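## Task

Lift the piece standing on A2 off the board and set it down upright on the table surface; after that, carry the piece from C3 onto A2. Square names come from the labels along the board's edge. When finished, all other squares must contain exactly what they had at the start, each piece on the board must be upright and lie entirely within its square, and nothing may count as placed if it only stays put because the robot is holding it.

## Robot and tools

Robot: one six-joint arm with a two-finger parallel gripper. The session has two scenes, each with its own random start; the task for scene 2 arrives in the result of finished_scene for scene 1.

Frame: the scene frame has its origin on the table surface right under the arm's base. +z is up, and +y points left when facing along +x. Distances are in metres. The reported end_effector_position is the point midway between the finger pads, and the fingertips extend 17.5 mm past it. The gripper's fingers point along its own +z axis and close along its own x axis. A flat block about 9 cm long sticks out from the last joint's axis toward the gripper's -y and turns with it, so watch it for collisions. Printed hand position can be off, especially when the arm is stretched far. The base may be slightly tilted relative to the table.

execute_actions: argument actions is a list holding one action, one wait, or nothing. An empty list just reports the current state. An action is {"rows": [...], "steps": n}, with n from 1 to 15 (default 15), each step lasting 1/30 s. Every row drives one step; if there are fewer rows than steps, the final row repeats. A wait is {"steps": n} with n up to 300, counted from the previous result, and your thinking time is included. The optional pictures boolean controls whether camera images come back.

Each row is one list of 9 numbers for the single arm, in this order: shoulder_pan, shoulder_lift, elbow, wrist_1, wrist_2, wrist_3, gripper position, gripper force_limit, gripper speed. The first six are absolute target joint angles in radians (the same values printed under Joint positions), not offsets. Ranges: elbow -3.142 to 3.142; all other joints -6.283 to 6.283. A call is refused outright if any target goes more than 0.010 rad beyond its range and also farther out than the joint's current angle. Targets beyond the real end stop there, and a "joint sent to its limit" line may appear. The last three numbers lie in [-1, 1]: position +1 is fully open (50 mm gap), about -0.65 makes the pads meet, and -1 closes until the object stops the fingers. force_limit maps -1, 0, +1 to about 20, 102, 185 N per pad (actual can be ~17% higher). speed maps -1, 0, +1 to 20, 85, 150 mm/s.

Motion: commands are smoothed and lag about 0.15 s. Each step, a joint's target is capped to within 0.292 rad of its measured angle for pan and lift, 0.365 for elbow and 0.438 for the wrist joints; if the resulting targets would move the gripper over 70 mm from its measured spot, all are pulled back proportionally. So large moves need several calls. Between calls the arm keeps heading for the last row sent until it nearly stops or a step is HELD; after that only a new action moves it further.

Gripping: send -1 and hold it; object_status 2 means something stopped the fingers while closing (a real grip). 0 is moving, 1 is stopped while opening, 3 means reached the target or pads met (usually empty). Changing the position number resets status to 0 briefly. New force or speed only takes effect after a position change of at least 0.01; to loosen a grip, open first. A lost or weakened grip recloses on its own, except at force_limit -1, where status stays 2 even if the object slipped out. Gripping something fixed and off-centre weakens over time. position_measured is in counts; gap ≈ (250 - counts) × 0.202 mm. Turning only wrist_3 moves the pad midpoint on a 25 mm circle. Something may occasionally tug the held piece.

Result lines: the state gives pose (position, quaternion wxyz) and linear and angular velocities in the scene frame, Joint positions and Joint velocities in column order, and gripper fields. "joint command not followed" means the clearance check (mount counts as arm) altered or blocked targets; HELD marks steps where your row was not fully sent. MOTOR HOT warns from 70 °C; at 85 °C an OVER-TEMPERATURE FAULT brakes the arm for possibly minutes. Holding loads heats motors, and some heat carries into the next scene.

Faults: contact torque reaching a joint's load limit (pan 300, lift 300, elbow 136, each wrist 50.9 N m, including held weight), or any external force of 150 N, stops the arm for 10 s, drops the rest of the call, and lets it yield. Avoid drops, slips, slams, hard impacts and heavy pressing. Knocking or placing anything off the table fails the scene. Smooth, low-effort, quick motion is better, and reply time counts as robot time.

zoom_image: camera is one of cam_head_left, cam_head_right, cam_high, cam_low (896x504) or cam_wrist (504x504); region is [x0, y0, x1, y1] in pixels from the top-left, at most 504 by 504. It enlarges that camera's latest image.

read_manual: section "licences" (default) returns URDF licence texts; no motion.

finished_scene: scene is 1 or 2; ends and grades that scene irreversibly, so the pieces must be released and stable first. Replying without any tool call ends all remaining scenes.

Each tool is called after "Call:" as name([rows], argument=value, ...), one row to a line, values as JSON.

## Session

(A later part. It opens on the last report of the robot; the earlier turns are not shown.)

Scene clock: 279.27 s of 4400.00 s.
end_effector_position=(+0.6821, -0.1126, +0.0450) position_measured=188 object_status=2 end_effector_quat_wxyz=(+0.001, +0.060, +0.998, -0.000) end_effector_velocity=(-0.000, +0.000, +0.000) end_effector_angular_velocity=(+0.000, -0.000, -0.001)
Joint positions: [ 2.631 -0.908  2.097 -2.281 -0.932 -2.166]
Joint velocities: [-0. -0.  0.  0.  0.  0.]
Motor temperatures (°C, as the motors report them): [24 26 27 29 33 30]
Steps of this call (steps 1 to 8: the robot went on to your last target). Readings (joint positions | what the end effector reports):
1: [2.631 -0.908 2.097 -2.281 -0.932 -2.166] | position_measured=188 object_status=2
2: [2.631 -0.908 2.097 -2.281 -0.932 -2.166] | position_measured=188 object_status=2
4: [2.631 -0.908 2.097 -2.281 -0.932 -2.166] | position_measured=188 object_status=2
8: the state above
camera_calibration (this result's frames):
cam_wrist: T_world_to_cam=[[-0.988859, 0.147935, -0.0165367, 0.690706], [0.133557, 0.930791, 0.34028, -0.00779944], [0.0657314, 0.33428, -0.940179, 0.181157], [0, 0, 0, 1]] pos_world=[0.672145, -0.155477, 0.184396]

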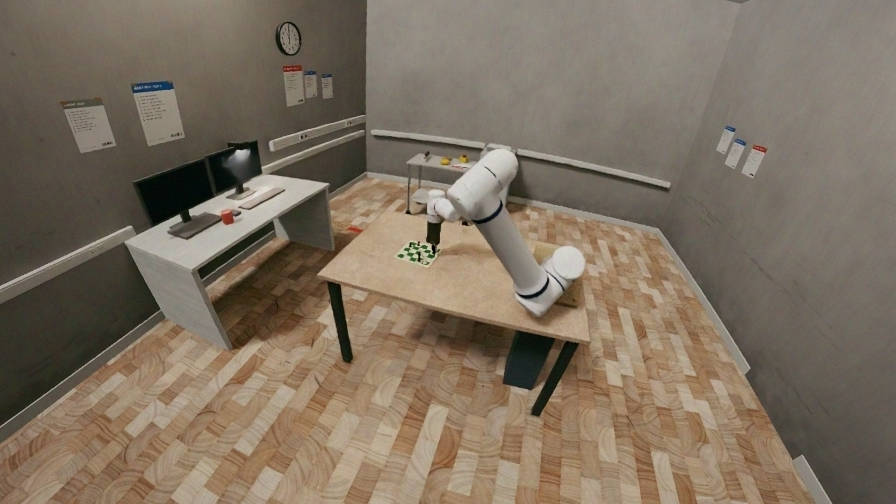

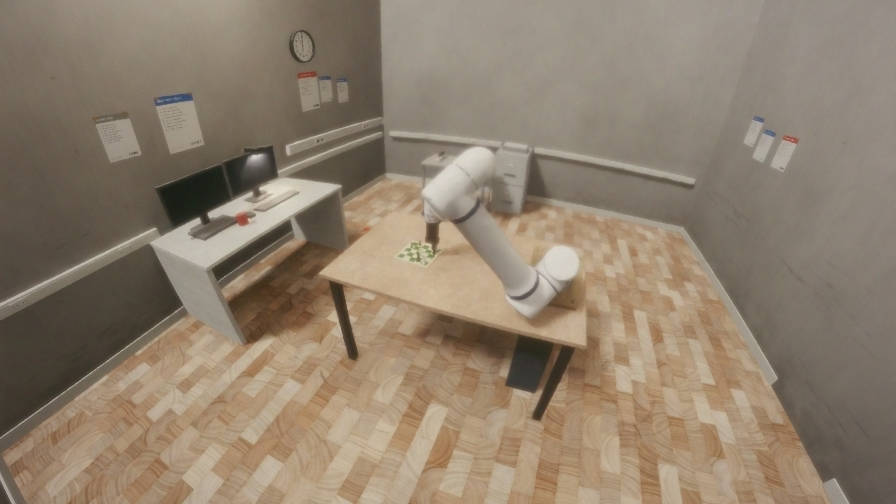

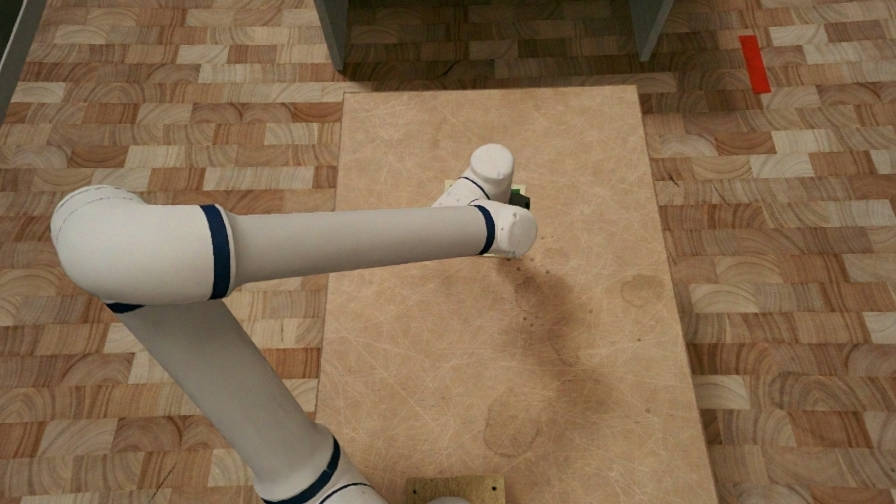

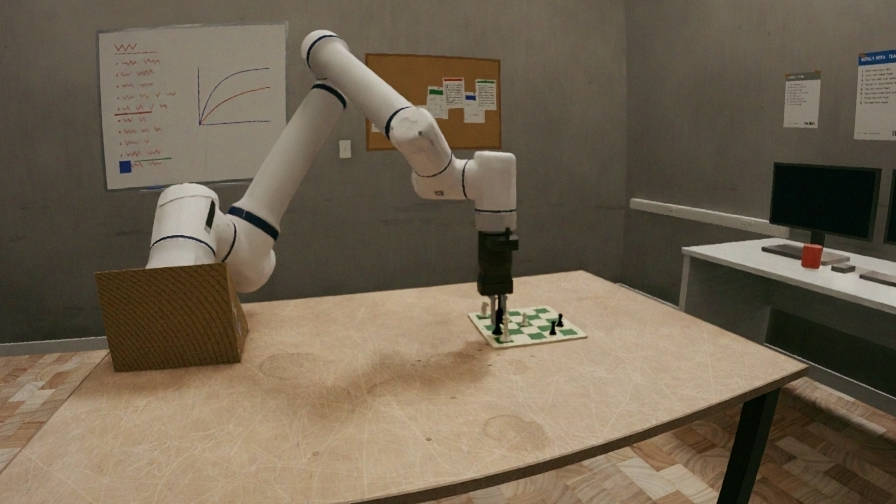

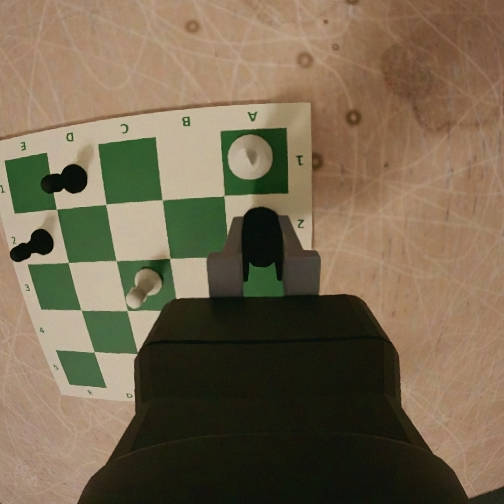

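Call:
execute_actions([
  {"rows": [[2.6297,-0.9088,2.0962,-2.2786,-0.9329,-2.1665,-1,-0.4,-0.3],[2.6278,-0.9113,2.0949,-2.2735,-0.9338,-2.1687,-1,-0.4,-0.3],[2.6249,-0.9148,2.0930,-2.2663,-0.9351,-2.1718,-1,-0.4,-0.3],[2.6217,-0.9189,2.0909,-2.2580,-0.9367,-2.1753,-1,-0.4,-0.3],[2.6185,-0.9229,2.0887,-2.2497,-0.9382,-2.1788,-1,-0.4,-0.3],[2.6156,-0.9264,2.0868,-2.2425,-0.9395,-2.1819,-1,-0.4,-0.3],[2.6137,-0.9289,2.0855,-2.2374,-0.9404,-2.1841,-1,-0.4,-0.3],[2.6129,-0.9298,2.0850,-2.2355,-0.9408,-2.1849,-1,-0.4,-0.3],[2.6124,-0.9304,2.0862,-2.2358,-0.9410,-2.1854,-1,-0.4,-0.3],[2.6110,-0.9322,2.0897,-2.2367,-0.9417,-2.1869,-1,-0.4,-0.3],[2.6089,-0.9350,2.0952,-2.2380,-0.9428,-2.1892,-1,-0.4,-0.3],[2.6060,-0.9386,2.1024,-2.2398,-0.9442,-2.1923,-1,-0.4,-0.3],[2.6025,-0.9431,2.1111,-2.2420,-0.9459,-2.1960,-1,-0.4,-0.3],[2.5985,-0.9481,2.1211,-2.2444,-0.9478,-2.2003,-1,-0.4,-0.3],[2.5942,-0.9537,2.1321,-2.2471,-0.9500,-2.2049,-1,-0.4,-0.3]], "steps": 15},
], pictures=false)

Call:
execute_actions([
  {"rows": [[2.5895,-0.9596,2.1438,-2.2500,-0.9522,-2.2099,-1,-0.4,-0.3],[2.5846,-0.9659,2.1561,-2.2531,-0.9546,-2.2151,-1,-0.4,-0.3],[2.5797,-0.9722,2.1686,-2.2562,-0.9571,-2.2205,-1,-0.4,-0.3],[2.5747,-0.9785,2.1810,-2.2592,-0.9595,-2.2258,-1,-0.4,-0.3],[2.5698,-0.9848,2.1933,-2.2623,-0.9619,-2.2310,-1,-0.4,-0.3],[2.5651,-0.9907,2.2050,-2.2652,-0.9641,-2.2360,-1,-0.4,-0.3],[2.5608,-0.9963,2.2160,-2.2679,-0.9663,-2.2406,-1,-0.4,-0.3],[2.5568,-1.0014,2.2260,-2.2703,-0.9682,-2.2449,-1,-0.4,-0.3],[2.5533,-1.0058,2.2347,-2.2725,-0.9699,-2.2486,-1,-0.4,-0.3],[2.5504,-1.0094,2.2419,-2.2743,-0.9713,-2.2517,-1,-0.4,-0.3],[2.5483,-1.0122,2.2474,-2.2756,-0.9724,-2.2540,-1,-0.4,-0.3],[2.5469,-1.0140,2.2509,-2.2765,-0.9731,-2.2555,-1,-0.4,-0.3],[2.5464,-1.0146,2.2521,-2.2768,-0.9733,-2.2560,-1,-0.4,-0.3],[2.5470,-1.0137,2.2524,-2.2783,-0.9730,-2.2554,-1,-0.4,-0.3],[2.5486,-1.0114,2.2532,-2.2824,-0.9722,-2.2537,-1,-0.4,-0.3]], "steps": 15},
], pictures=false)

Call:
execute_actions([
  {"rows": [[2.5510,-1.0079,2.2543,-2.2885,-0.9710,-2.2511,-1,-0.4,-0.3],[2.5539,-1.0036,2.2557,-2.2959,-0.9695,-2.2481,-1,-0.4,-0.3],[2.5571,-0.9990,2.2573,-2.3040,-0.9680,-2.2448,-1,-0.4,-0.3],[2.5603,-0.9944,2.2588,-2.3120,-0.9664,-2.2414,-1,-0.4,-0.3],[2.5632,-0.9901,2.2602,-2.3194,-0.9649,-2.2384,-1,-0.4,-0.3],[2.5656,-0.9866,2.2613,-2.3255,-0.9637,-2.2358,-1,-0.4,-0.3],[2.5672,-0.9843,2.2621,-2.3296,-0.9629,-2.2341,-1,-0.4,-0.3],[2.5678,-0.9834,2.2624,-2.3311,-0.9626,-2.2335,-1,-0.4,-0.3]], "steps": 15},
], pictures=false)

Call:
execute_actions([
  {"steps": 10},
])

Scene clock: 371.43 s of 4400.00 s.
end_effector_position=(+0.6723, -0.1126, +0.0658) position_measured=188 object_status=2 end_effector_quat_wxyz=(+0.001, +0.060, +0.998, -0.001) end_effector_velocity=(-0.115, +0.009, +0.012) end_effector_angular_velocity=(-0.003, -0.001, +0.000)
Joint positions: [ 2.605 -0.939  2.106 -2.242 -0.945 -2.193]
Joint velocities: [-0.092 -0.118  0.214 -0.04  -0.045 -0.099]
Motor temperatures (°C, as the motors report them): [24 26 27 29 33 30]
Steps of this call (steps 1 to 15: the robot went on to your last target; steps 16 to 90: nothing new was sent; then 88.67 s passed at rest; steps 91 to 105: all 15 steps of this action). Readings (joint positions | what the end effector reports):
91: [2.631 -0.908 2.097 -2.281 -0.932 -2.166] | position_measured=188 object_status=2
92: [2.630 -0.908 2.097 -2.280 -0.932 -2.166] | position_measured=188 object_status=2
94: [2.628 -0.911 2.095 -2.274 -0.934 -2.168] | position_measured=188 object_status=2
98: [2.619 -0.922 2.089 -2.252 -0.938 -2.178] | position_measured=188 object_status=2
105: the state above

Scene clock: 371.93 s of 4400.00 s.
end_effector_position=(+0.6004, -0.1032, +0.0659) position_measured=188 object_status=2 end_effector_quat_wxyz=(+0.001, +0.060, +0.998, -0.001) end_effector_velocity=(-0.047, +0.008, -0.015) end_effector_angular_velocity=(-0.002, -0.003, +0.002)
Joint positions: [ 2.551 -1.009  2.242 -2.275 -0.971 -2.251]
Joint velocities: [-0.025 -0.029  0.098 -0.059 -0.011 -0.026]
Motor temperatures (°C, as the motors report them): [24 26 27 29 33 30]
Steps of this call (steps 1 to 15: all 15 steps of this action). Readings (joint positions | what the end effector reports):
1: [2.602 -0.944 2.114 -2.244 -0.946 -2.197] | position_measured=188 object_status=2
2: [2.598 -0.948 2.123 -2.246 -0.948 -2.201] | position_measured=188 object_status=2
4: [2.590 -0.959 2.143 -2.250 -0.952 -2.209] | position_measured=188 object_status=2
8: [2.572 -0.982 2.188 -2.261 -0.961 -2.229] | position_measured=188 object_status=2
15: the state above

Scene clock: 372.43 s of 4400.00 s.
end_effector_position=(+0.5952, -0.1023, +0.0437) position_measured=188 object_status=2 end_effector_quat_wxyz=(+0.001, +0.060, +0.998, -0.000) end_effector_velocity=(-0.001, -0.000, -0.007) end_effector_angular_velocity=(+0.001, +0.001, -0.001)
Joint positions: [ 2.567 -0.984  2.262 -2.329 -0.963 -2.234]
Joint velocities: [ 0.006  0.01   0.004 -0.016  0.003  0.007]
Motor temperatures (°C, as the motors report them): [24 26 27 29 33 30]
Steps of this call (steps 1 to 15: all 15 steps of this action). Readings (joint positions | what the end effector reports):
1: [2.550 -1.009 2.245 -2.278 -0.971 -2.252] | position_measured=188 object_status=2
2: [2.551 -1.009 2.248 -2.281 -0.971 -2.252] | position_measured=188 object_status=2
4: [2.553 -1.005 2.252 -2.291 -0.970 -2.249] | position_measured=188 object_status=2
8: [2.562 -0.992 2.259 -2.315 -0.966 -2.240] | position_measured=188 object_status=2
15: the state above

Scene clock: 372.77 s of 4400.00 s.
end_effector_position=(+0.5951, -0.1023, +0.0430) position_measured=188 object_status=2 end_effector_quat_wxyz=(+0.001, +0.060, +0.998, -0.000) end_effector_velocity=(+0.000, +0.000, +0.000) end_effector_angular_velocity=(+0.000, -0.001, -0.000)
Joint positions: [ 2.568 -0.983  2.262 -2.331 -0.963 -2.234]
Joint velocities: [ 0.    -0.001  0.    -0.     0.001  0.001]
Motor temperatures (°C, as the motors report them): [24 26 27 29 33 30]
Steps of this call (steps 1 to 10: the robot went on to your last target). Readings (joint positions | what the end effector reports):
1: [2.567 -0.984 2.262 -2.330 -0.963 -2.234] | position_measured=188 object_status=2
2: [2.567 -0.984 2.262 -2.330 -0.963 -2.234] | position_measured=188 object_status=2
4: [2.568 -0.984 2.262 -2.331 -0.963 -2.234] | position_measured=188 object_status=2
8: [2.568 -0.983 2.262 -2.331 -0.963 -2.234] | position_measured=188 object_status=2
10: the state above
camera_calibration (this result's frames):
cam_wrist: T_world_to_cam=[[-0.988855, 0.147966, -0.0164887, 0.603092], [0.13361, 0.930821, 0.340177, -0.00514682], [0.0656827, 0.334183, -0.940217, 0.181569], [0, 0, 0, 1]] pos_world=[0.585132, -0.145124, 0.182409]

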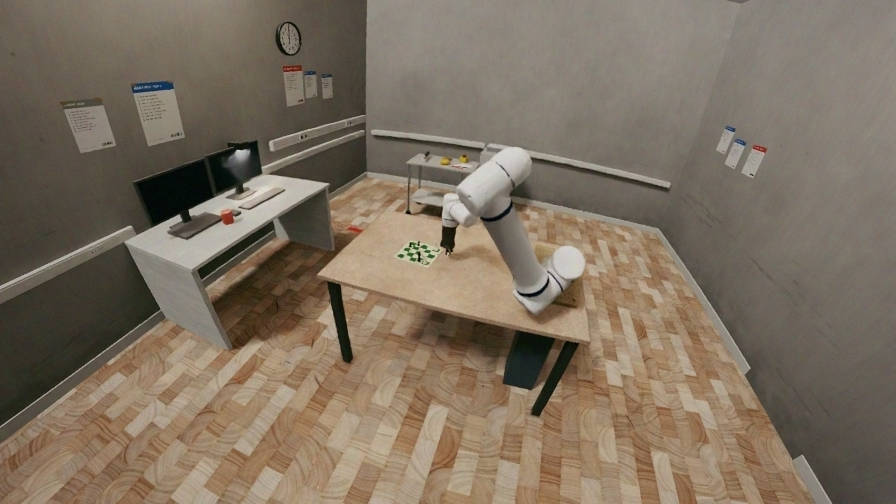

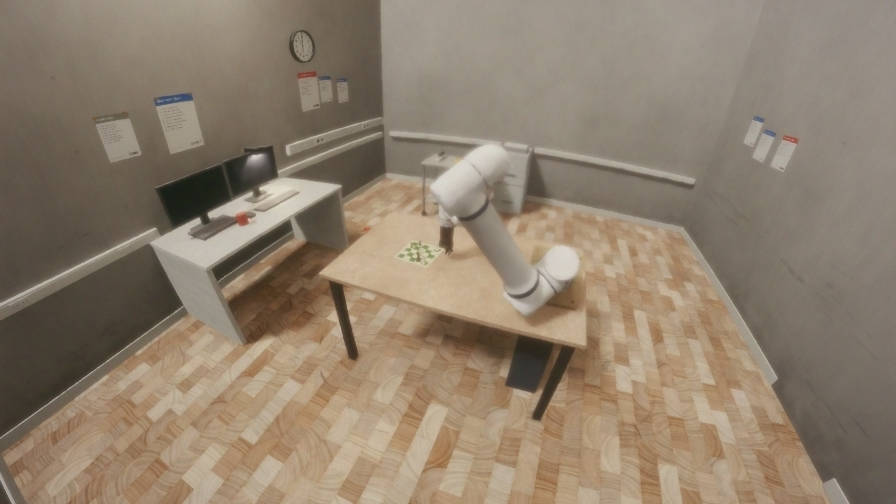

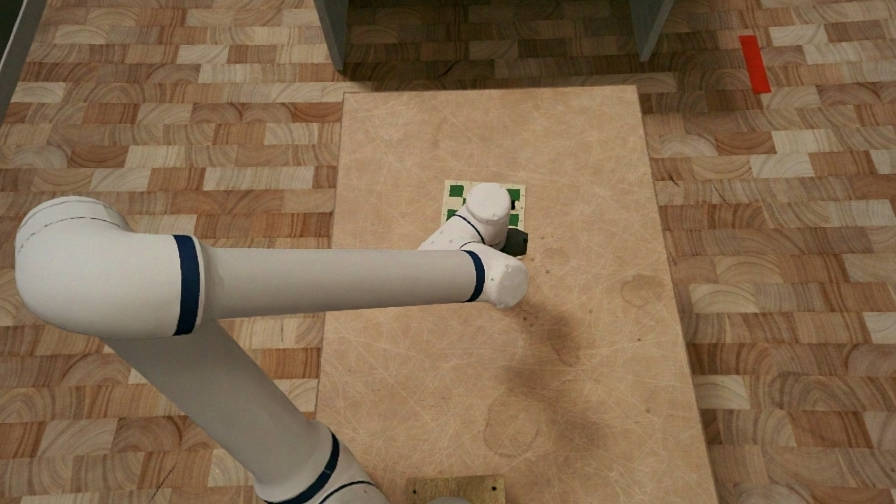

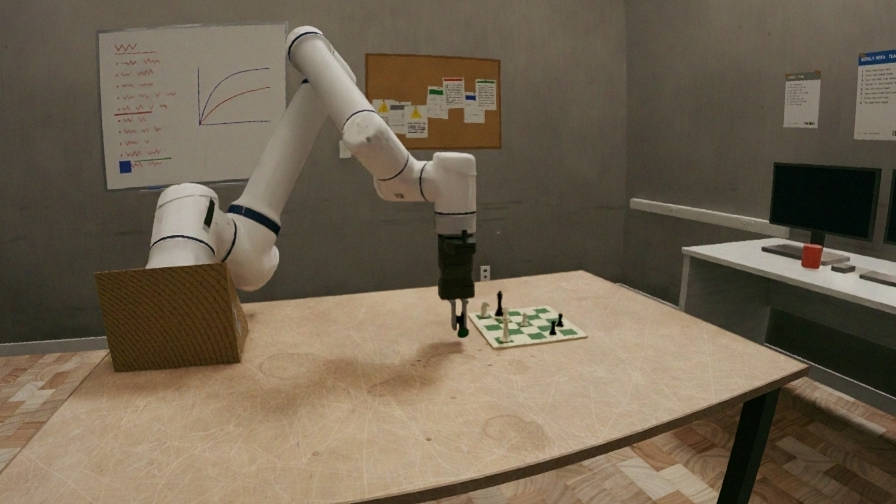

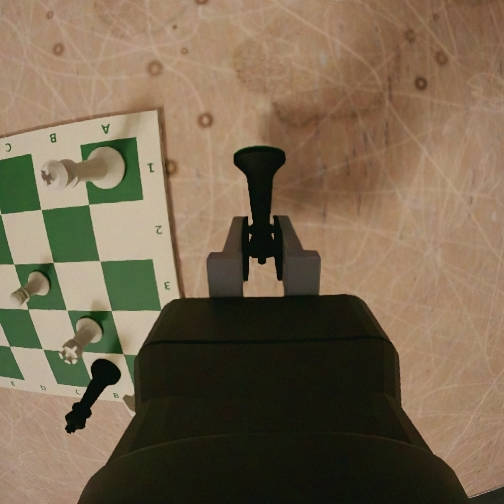

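Call:
zoom_image(camera="cam_low", region=[420, 280, 520, 355])

Call:
zoom_image(camera="cam_wrist", region=[180, 120, 340, 300])

Call:
zoom_image(camera="cam_head_left", region=[390, 210, 490, 280])

Region (420, 280, 520, 355) of cam_low's 896x504 image, scaled by 5.040, with more detail than that image has; it fills the top 378 rows of this view, and the rest is white.

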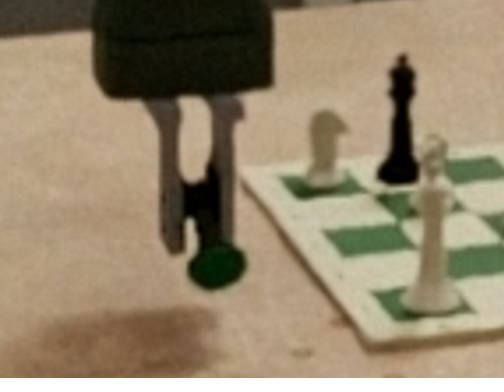

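Region (180, 120, 340, 300) of cam_wrist's 504x504 image, scaled by 2.800, with more detail than that image has.

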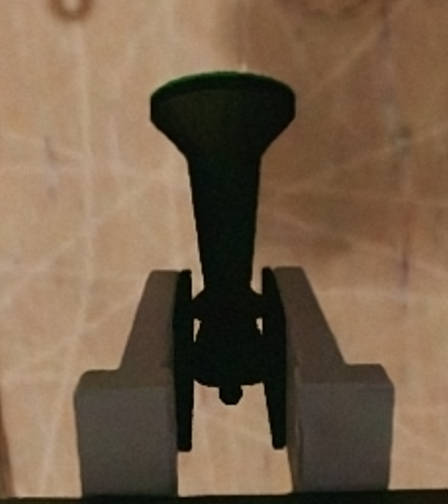

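Region (390, 210, 490, 280) of cam_head_left's 896x504 image, scaled by 5.040, with more detail than that image has; it fills the top 353 rows of this view, and the rest is white.

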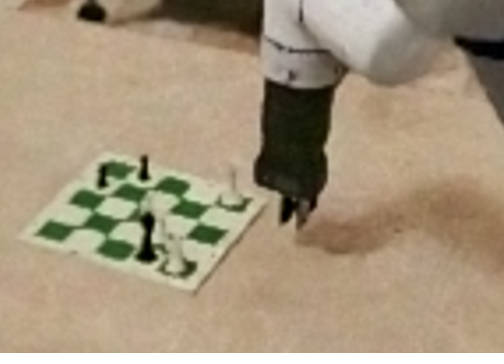

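Call:
execute_actions([
  {"rows": [[2.5643,-0.9815,2.2629,-2.3318,-0.9583,-2.2269,-1,-0.4,-0.3],[2.5574,-0.9778,2.2639,-2.3333,-0.9497,-2.2136,-1,-0.4,-0.3],[2.5469,-0.9723,2.2655,-2.3355,-0.9368,-2.1937,-1,-0.4,-0.3],[2.5330,-0.9649,2.2675,-2.3385,-0.9196,-2.1672,-1,-0.4,-0.3],[2.5156,-0.9556,2.2701,-2.3422,-0.8981,-2.1341,-1,-0.4,-0.3],[2.4982,-0.9464,2.2726,-2.3459,-0.8766,-2.1010,-1,-0.4,-0.3],[2.4808,-0.9371,2.2752,-2.3496,-0.8551,-2.0678,-1,-0.4,-0.3],[2.4634,-0.9278,2.2777,-2.3533,-0.8336,-2.0347,-1,-0.4,-0.3],[2.4460,-0.9186,2.2803,-2.3570,-0.8121,-2.0016,-1,-0.4,-0.3],[2.4286,-0.9093,2.2828,-2.3607,-0.7906,-1.9684,-1,-0.4,-0.3],[2.4112,-0.9001,2.2854,-2.3644,-0.7691,-1.9353,-1,-0.4,-0.3],[2.3939,-0.8908,2.2880,-2.3682,-0.7477,-1.9022,-1,-0.4,-0.3],[2.3765,-0.8815,2.2905,-2.3719,-0.7262,-1.8690,-1,-0.4,-0.3],[2.3591,-0.8723,2.2931,-2.3756,-0.7047,-1.8359,-1,-0.4,-0.3],[2.3417,-0.8630,2.2956,-2.3793,-0.6832,-1.8027,-1,-0.4,-0.3]], "steps": 15},
], pictures=false)

Call:
execute_actions([
  {"rows": [[2.3243,-0.8538,2.2982,-2.3830,-0.6617,-1.7696,-1,-0.4,-0.3],[2.3069,-0.8445,2.3007,-2.3867,-0.6402,-1.7365,-1,-0.4,-0.3],[2.2895,-0.8352,2.3033,-2.3904,-0.6187,-1.7033,-1,-0.4,-0.3],[2.2721,-0.8260,2.3058,-2.3941,-0.5972,-1.6702,-1,-0.4,-0.3],[2.2547,-0.8167,2.3084,-2.3978,-0.5757,-1.6371,-1,-0.4,-0.3],[2.2373,-0.8075,2.3109,-2.4015,-0.5542,-1.6039,-1,-0.4,-0.3],[2.2199,-0.7982,2.3135,-2.4052,-0.5327,-1.5708,-1,-0.4,-0.3],[2.2176,-0.7763,2.3118,-2.4246,-0.5028,-1.5708,-1,-0.4,-0.3],[2.2152,-0.7545,2.3101,-2.4440,-0.4728,-1.5708,-1,-0.4,-0.3],[2.2129,-0.7326,2.3084,-2.4635,-0.4429,-1.5708,-1,-0.4,-0.3],[2.2106,-0.7107,2.3067,-2.4829,-0.4129,-1.5708,-1,-0.4,-0.3],[2.2083,-0.6889,2.3050,-2.5023,-0.3830,-1.5708,-1,-0.4,-0.3],[2.2059,-0.6670,2.3033,-2.5217,-0.3531,-1.5708,-1,-0.4,-0.3],[2.2036,-0.6451,2.3016,-2.5411,-0.3231,-1.5708,-1,-0.4,-0.3],[2.2013,-0.6233,2.2999,-2.5606,-0.2932,-1.5708,-1,-0.4,-0.3]], "steps": 15},
], pictures=false)

Call:
execute_actions([
  {"rows": [[2.1989,-0.6014,2.2982,-2.5800,-0.2632,-1.5708,-1,-0.4,-0.3],[2.1966,-0.5796,2.2965,-2.5994,-0.2333,-1.5708,-1,-0.4,-0.3],[2.1943,-0.5577,2.2948,-2.6188,-0.2034,-1.5708,-1,-0.4,-0.3],[2.1919,-0.5358,2.2931,-2.6382,-0.1734,-1.5708,-1,-0.4,-0.3],[2.1896,-0.5140,2.2914,-2.6577,-0.1435,-1.5708,-1,-0.4,-0.3],[2.1873,-0.4921,2.2897,-2.6771,-0.1135,-1.5708,-1,-0.4,-0.3],[2.1850,-0.4702,2.2880,-2.6965,-0.0836,-1.5708,-1,-0.4,-0.3],[2.1826,-0.4484,2.2863,-2.7159,-0.0537,-1.5708,-1,-0.4,-0.3],[2.1803,-0.4265,2.2846,-2.7353,-0.0237,-1.5708,-1,-0.4,-0.3],[2.1780,-0.4046,2.2829,-2.7548,0.0062,-1.5708,-1,-0.4,-0.3],[2.1761,-0.3871,2.2815,-2.7703,0.0302,-1.5708,-1,-0.4,-0.3],[2.1747,-0.3740,2.2805,-2.7819,0.0481,-1.5708,-1,-0.4,-0.3],[2.1738,-0.3653,2.2798,-2.7897,0.0601,-1.5708,-1,-0.4,-0.3],[2.1733,-0.3609,2.2795,-2.7936,0.0661,-1.5708,-1,-0.4,-0.3]], "steps": 15},
], pictures=false)

Call:
execute_actions([
  {"steps": 20},
])

Scene clock: 493.27 s of 4400.00 s.
end_effector_position=(+0.5963, -0.1454, +0.0657) position_measured=188 object_status=2 end_effector_quat_wxyz=(+0.094, +0.292, +0.945, +0.115) end_effector_velocity=(+0.004, -0.128, +0.091) end_effector_angular_velocity=(+0.765, -0.583, -1.385)
Joint positions: [ 2.4   -0.894  2.287 -2.367 -0.756 -1.915]
Joint velocities: [-0.505  0.269  0.074 -0.107  0.62   0.958]
Motor temperatures (°C, as the motors report them): [24 26 27 29 33 30]
Steps of this call (steps 1 to 15: the robot went on to your last target; steps 16 to 90: nothing new was sent; then 117.00 s passed at rest; steps 91 to 105: all 15 steps of this action). Readings (joint positions | what the end effector reports):
91: [2.568 -0.983 2.262 -2.331 -0.963 -2.233] | position_measured=188 object_status=2
92: [2.566 -0.983 2.262 -2.331 -0.961 -2.230] | position_measured=188 object_status=2
94: [2.558 -0.978 2.264 -2.333 -0.950 -2.214] | position_measured=188 object_status=2
98: [2.513 -0.954 2.270 -2.343 -0.895 -2.130] | position_measured=188 object_status=2
105: the state above

Scene clock: 493.77 s of 4400.00 s.
end_effector_position=(+0.6199, -0.2066, +0.0945) position_measured=188 object_status=2 end_effector_quat_wxyz=(+0.202, +0.487, +0.788, +0.318) end_effector_velocity=(+0.109, -0.100, -0.044) end_effector_angular_velocity=(+0.466, -0.805, -0.154)
Joint positions: [ 2.214 -0.695  2.305 -2.498 -0.394 -1.58 ]
Joint velocities: [-0.108  0.613 -0.041 -0.53   0.859  0.087]
Motor temperatures (°C, as the motors report them): [24 26 27 29 33 30]
Steps of this call (steps 1 to 15: all 15 steps of this action). Readings (joint positions | what the end effector reports):
1: [2.383 -0.885 2.289 -2.370 -0.735 -1.882] | position_measured=188 object_status=2
2: [2.366 -0.876 2.292 -2.374 -0.714 -1.849] | position_measured=188 object_status=2
4: [2.332 -0.858 2.297 -2.381 -0.671 -1.784] | position_measured=188 object_status=2
8: [2.263 -0.820 2.307 -2.397 -0.585 -1.654] | position_measured=188 object_status=2
15: the state above

Scene clock: 494.27 s of 4400.00 s.
end_effector_position=(+0.6486, -0.2457, +0.0768) position_measured=188 object_status=2 end_effector_quat_wxyz=(+0.310, +0.446, +0.691, +0.478) end_effector_velocity=(-0.001, -0.031, -0.012) end_effector_angular_velocity=(+0.181, -0.392, -0.029)
Joint positions: [ 2.177 -0.393  2.282 -2.765  0.022 -1.571]
Joint velocities: [-0.033  0.303 -0.023 -0.265  0.41   0.001]
Motor temperatures (°C, as the motors report them): [24 26 27 29 33 30]
Steps of this call (steps 1 to 15: all 15 steps of this action). Readings (joint positions | what the end effector reports):
1: [2.210 -0.674 2.303 -2.516 -0.365 -1.578] | position_measured=188 object_status=2
2: [2.207 -0.653 2.302 -2.535 -0.335 -1.576] | position_measured=188 object_status=2
4: [2.201 -0.610 2.299 -2.573 -0.276 -1.573] | position_measured=188 object_status=2
8: [2.191 -0.523 2.292 -2.649 -0.157 -1.572] | position_measured=188 object_status=2
15: the state above

Scene clock: 494.93 s of 4400.00 s.
end_effector_position=(+0.6483, -0.2489, +0.0759) position_measured=188 object_status=2 end_effector_quat_wxyz=(+0.321, +0.440, +0.679, +0.493) end_effector_velocity=(+0.000, +0.000, +0.000) end_effector_angular_velocity=(-0.001, -0.001, +0.001)
Joint positions: [ 2.173 -0.361  2.28  -2.794  0.066 -1.571]
Joint velocities: [ 0.    -0.    -0.    -0.001  0.001 -0.   ]
Motor temperatures (°C, as the motors report them): [24 26 27 29 33 30]
Steps of this call (steps 1 to 20: the robot went on to your last target). Readings (joint positions | what the end effector reports):
1: [2.176 -0.384 2.281 -2.773 0.034 -1.571] | position_measured=188 object_status=2
2: [2.175 -0.378 2.281 -2.778 0.042 -1.571] | position_measured=188 object_status=2
4: [2.174 -0.370 2.280 -2.785 0.053 -1.571] | position_measured=188 object_status=2
8: [2.174 -0.364 2.280 -2.791 0.062 -1.571] | position_measured=188 object_status=2
20: the state above
camera_calibration (this result's frames):
cam_wrist: T_world_to_cam=[[-0.386783, 0.921946, 0.0203606, 0.477439], [-0.0239098, -0.0320976, 0.999199, -0.0745315], [0.921861, 0.385987, 0.0344584, -0.358187], [0, 0, 0, 1]] pos_world=[0.513082, -0.30431, 0.0770934]

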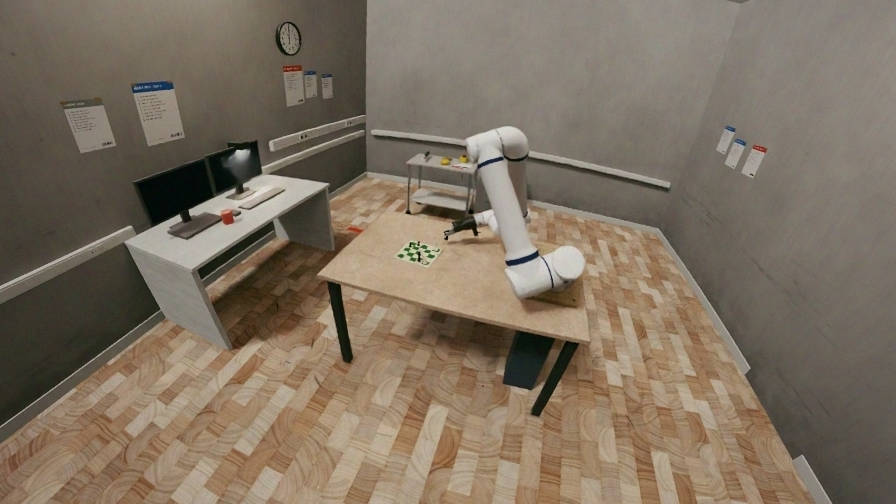

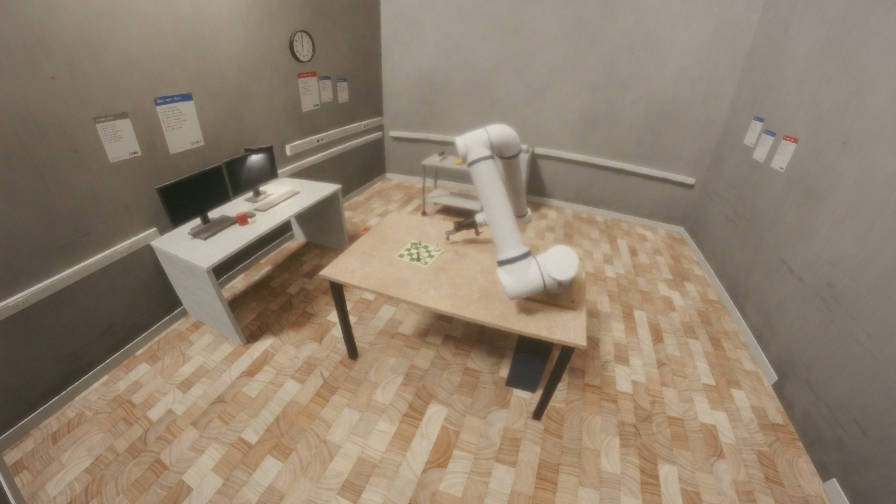

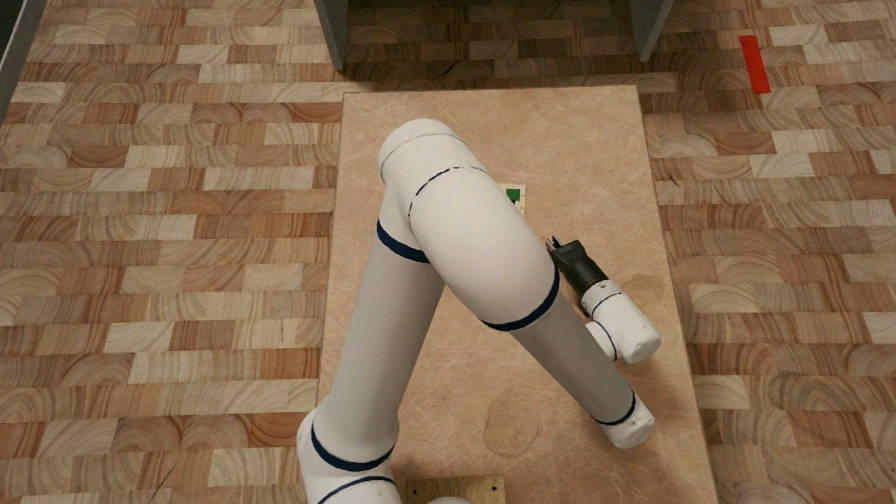

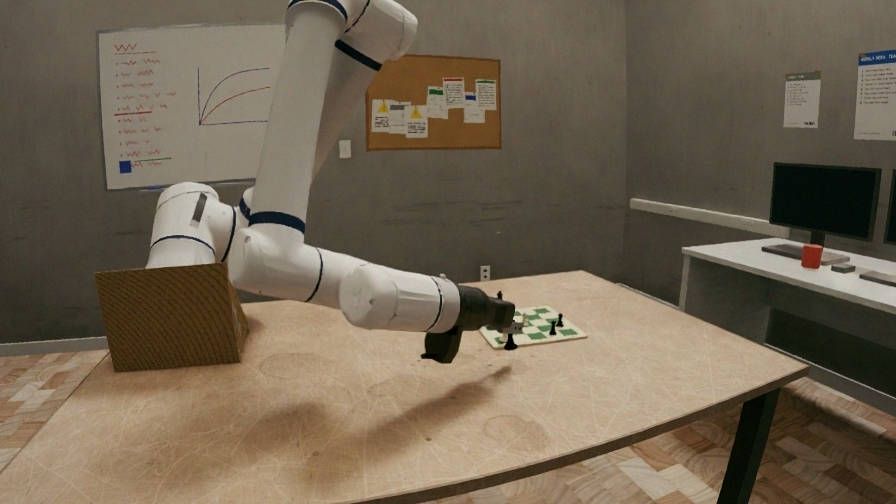

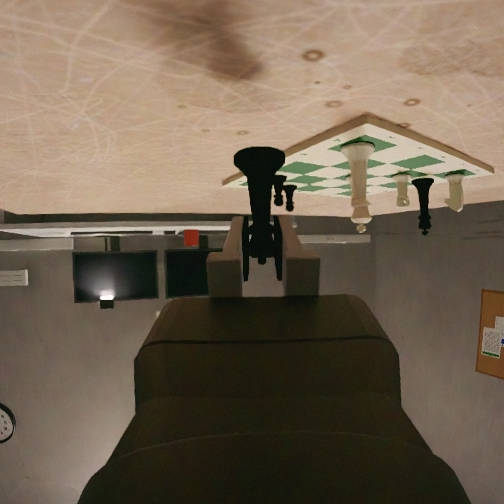

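Call:
zoom_image(camera="cam_low", region=[460, 290, 570, 375])

Call:
zoom_image(camera="cam_head_right", region=[410, 200, 500, 265])

Call:
zoom_image(camera="cam_wrist", region=[190, 100, 500, 290])

Region (460, 290, 570, 375) of cam_low's 896x504 image, scaled by 4.582, with more detail than that image has; it fills the top 389 rows of this view, and the rest is white.

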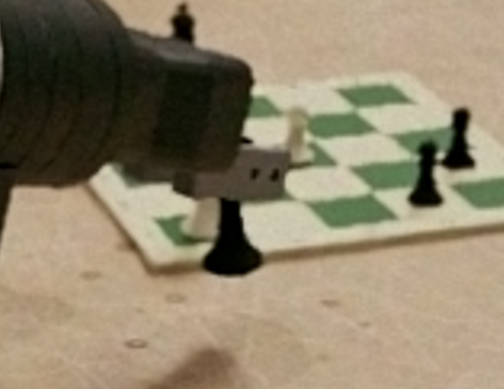

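Region (410, 200, 500, 265) of cam_head_right's 896x504 image, scaled by 5.600, with more detail than that image has.

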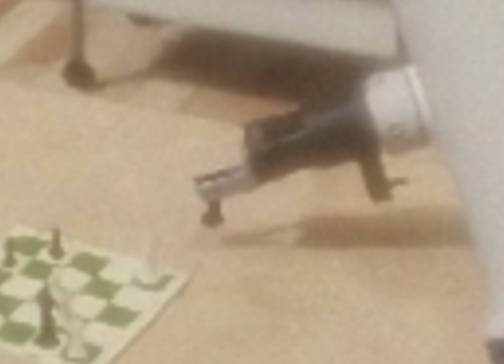

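Region (190, 100, 500, 290) of cam_wrist's 504x504 image, scaled by 1.626, with more detail than that image has; it fills the top 309 rows of this view, and the rest is white.

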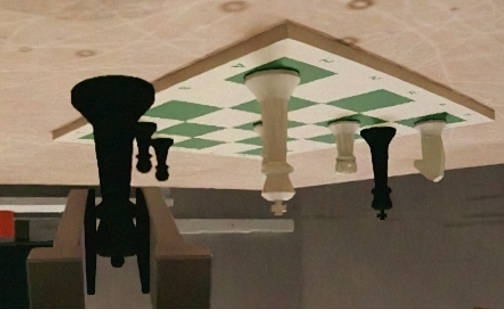

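Call:
zoom_image(camera="cam_wrist", region=[210, 110, 400, 280])

Region (210, 110, 400, 280) of cam_wrist's 504x504 image, scaled by 2.653, with more detail than that image has; it fills the top 451 rows of this view, and the rest is white.

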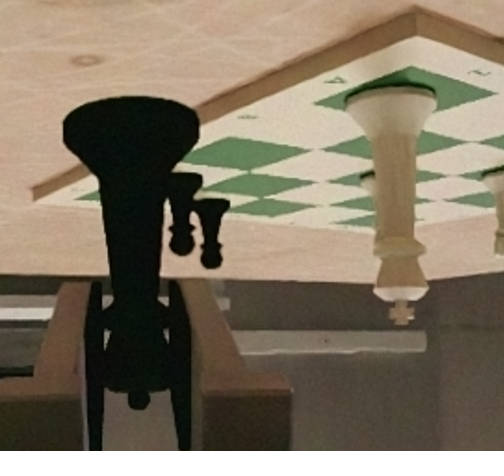

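Call:
execute_actions([
  {"rows": [[2.1739,-0.3595,2.2793,-2.7950,0.0665,-1.5708,-1,-0.4,-0.3],[2.1756,-0.3558,2.2788,-2.7987,0.0676,-1.5708,-1,-0.4,-0.3],[2.1781,-0.3503,2.2780,-2.8042,0.0691,-1.5708,-1,-0.4,-0.3],[2.1810,-0.3435,2.2771,-2.8110,0.0710,-1.5708,-1,-0.4,-0.3],[2.1843,-0.3363,2.2761,-2.8183,0.0731,-1.5708,-1,-0.4,-0.3],[2.1876,-0.3290,2.2750,-2.8255,0.0752,-1.5708,-1,-0.4,-0.3],[2.1905,-0.3222,2.2741,-2.8323,0.0771,-1.5708,-1,-0.4,-0.3],[2.1930,-0.3167,2.2733,-2.8378,0.0786,-1.5708,-1,-0.4,-0.3],[2.1947,-0.3130,2.2728,-2.8415,0.0797,-1.5708,-1,-0.4,-0.3],[2.1953,-0.3116,2.2726,-2.8429,0.0801,-1.5708,-1,-0.4,-0.3]], "steps": 15},
], pictures=false)

Call:
execute_actions([
  {"steps": 12},
])

Call:
zoom_image(camera="cam_low", region=[460, 300, 560, 380])

Call:
zoom_image(camera="cam_wrist", region=[180, 90, 400, 280])

Scene clock: 560.67 s of 4400.00 s.
end_effector_position=(+0.6465, -0.2447, +0.0505) position_measured=188 object_status=2 end_effector_quat_wxyz=(+0.316, +0.434, +0.682, +0.496) end_effector_velocity=(-0.001, +0.002, -0.014) end_effector_angular_velocity=(-0.000, -0.001, +0.010)
Joint positions: [ 2.194 -0.315  2.273 -2.84   0.079 -1.571]
Joint velocities: [ 0.012  0.026 -0.004 -0.027  0.008 -0.   ]
Motor temperatures (°C, as the motors report them): [24 26 27 29 33 30]
Steps of this call (steps 1 to 15: the robot went on to your last target; steps 16 to 90: nothing new was sent; then 62.23 s passed at rest; steps 91 to 105: all 15 steps of this action). Readings (joint positions | what the end effector reports):
91: [2.173 -0.361 2.279 -2.794 0.066 -1.571] | position_measured=188 object_status=2
92: [2.173 -0.360 2.279 -2.794 0.066 -1.571] | position_measured=188 object_status=2
94: [2.175 -0.356 2.279 -2.799 0.068 -1.571] | position_measured=188 object_status=2
98: [2.184 -0.336 2.276 -2.818 0.073 -1.571] | position_measured=188 object_status=2
105: the state above

Scene clock: 561.07 s of 4400.00 s.
end_effector_position=(+0.6463, -0.2444, +0.0489) position_measured=188 object_status=2 end_effector_quat_wxyz=(+0.316, +0.434, +0.683, +0.496) end_effector_velocity=(-0.000, +0.000, -0.001) end_effector_angular_velocity=(+0.000, +0.001, +0.001)
Joint positions: [ 2.195 -0.312  2.273 -2.843  0.08  -1.571]
Joint velocities: [ 0.001  0.001 -0.    -0.001 -0.     0.   ]
Motor temperatures (°C, as the motors report them): [24 26 27 29 33 30]
Steps of this call (steps 1 to 12: the robot went on to your last target). Readings (joint positions | what the end effector reports):
1: [2.194 -0.314 2.273 -2.841 0.079 -1.571] | position_measured=188 object_status=2
2: [2.195 -0.313 2.273 -2.841 0.080 -1.571] | position_measured=188 object_status=2
4: [2.195 -0.312 2.273 -2.842 0.080 -1.571] | position_measured=188 object_status=2
8: [2.195 -0.312 2.273 -2.843 0.080 -1.571] | position_measured=188 object_status=2
12: the state above
camera_calibration (this result's frames):
cam_wrist: T_world_to_cam=[[-0.403546, 0.914733, 0.0203467, 0.482171], [-0.0233422, -0.0325231, 0.999198, -0.0479182], [0.914662, 0.402747, 0.0344764, -0.348402], [0, 0, 0, 1]] pos_world=[0.51213, -0.302298, 0.0500809]

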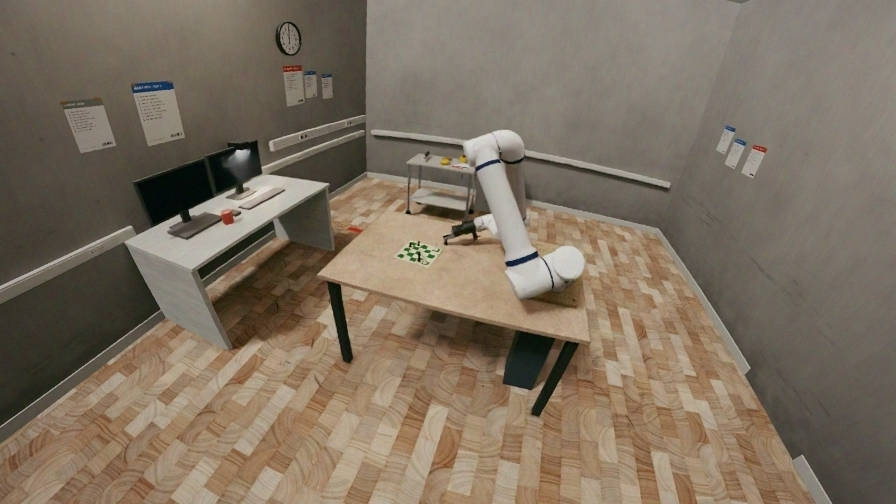

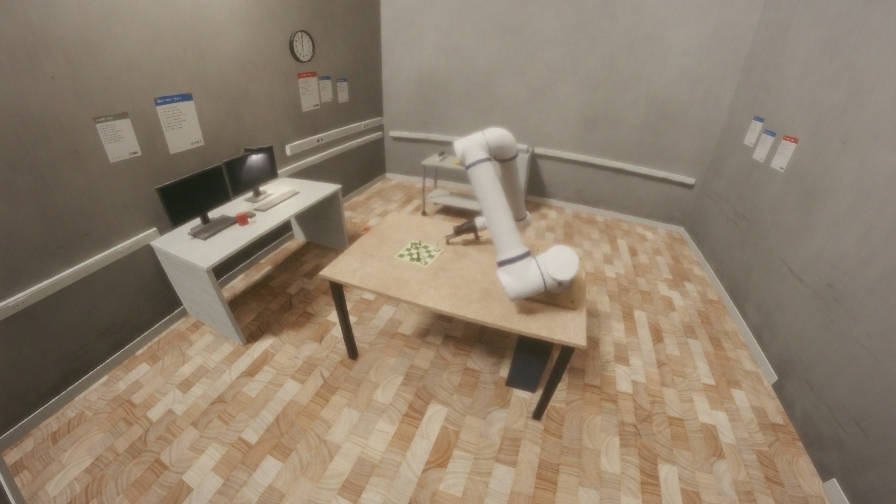

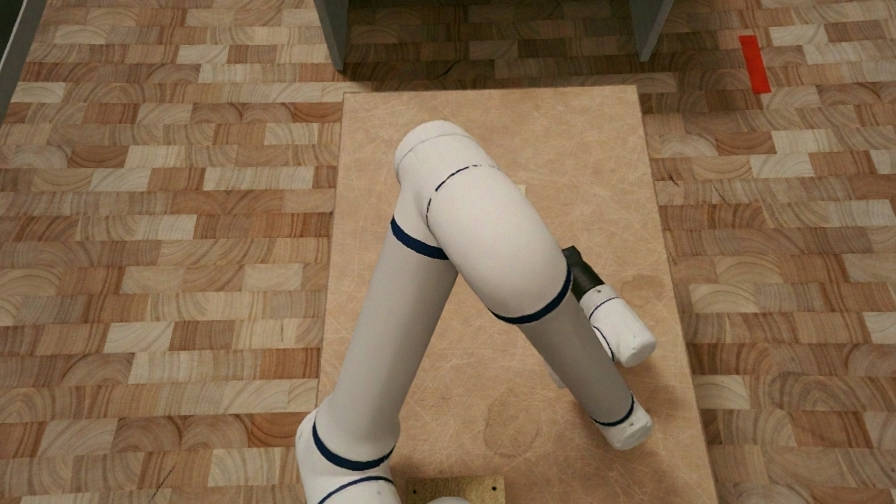

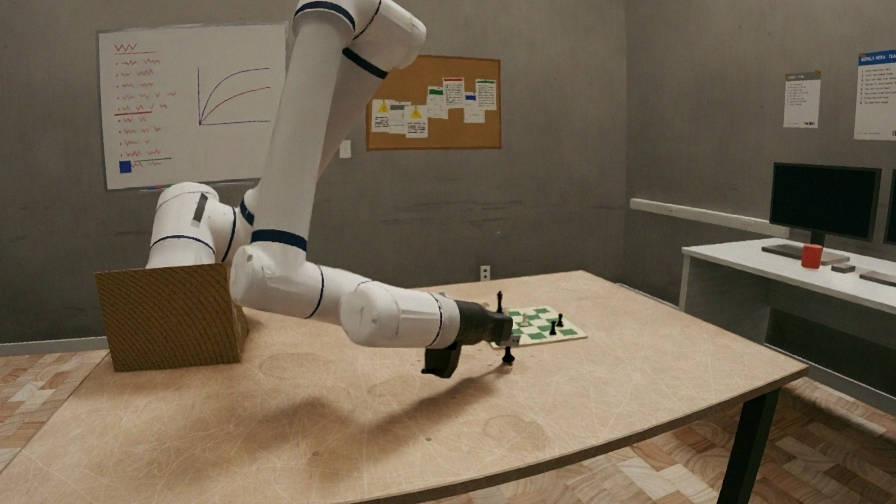

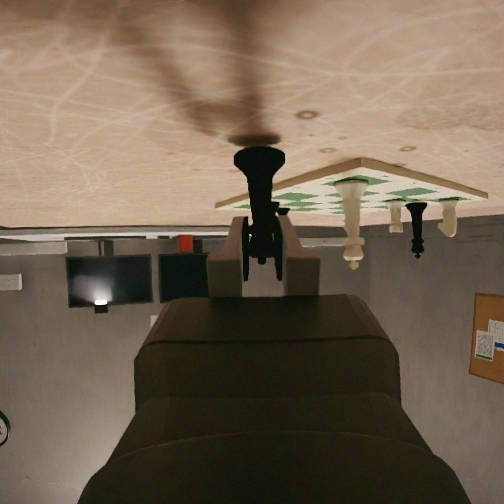

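Region (460, 300, 560, 380) of cam_low's 896x504 image, scaled by 5.040, with more detail than that image has; it fills the top 403 rows of this view, and the rest is white.

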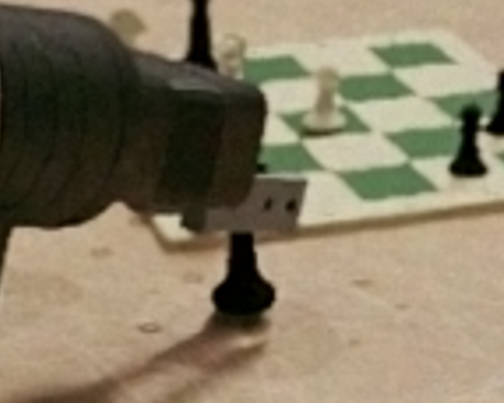

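Region (180, 90, 400, 280) of cam_wrist's 504x504 image, scaled by 2.291, with more detail than that image has; it fills the top 435 rows of this view, and the rest is white.

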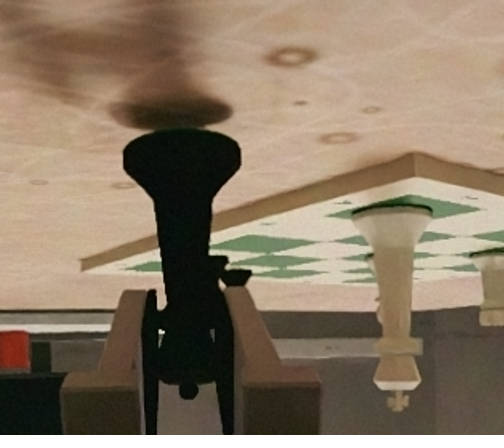

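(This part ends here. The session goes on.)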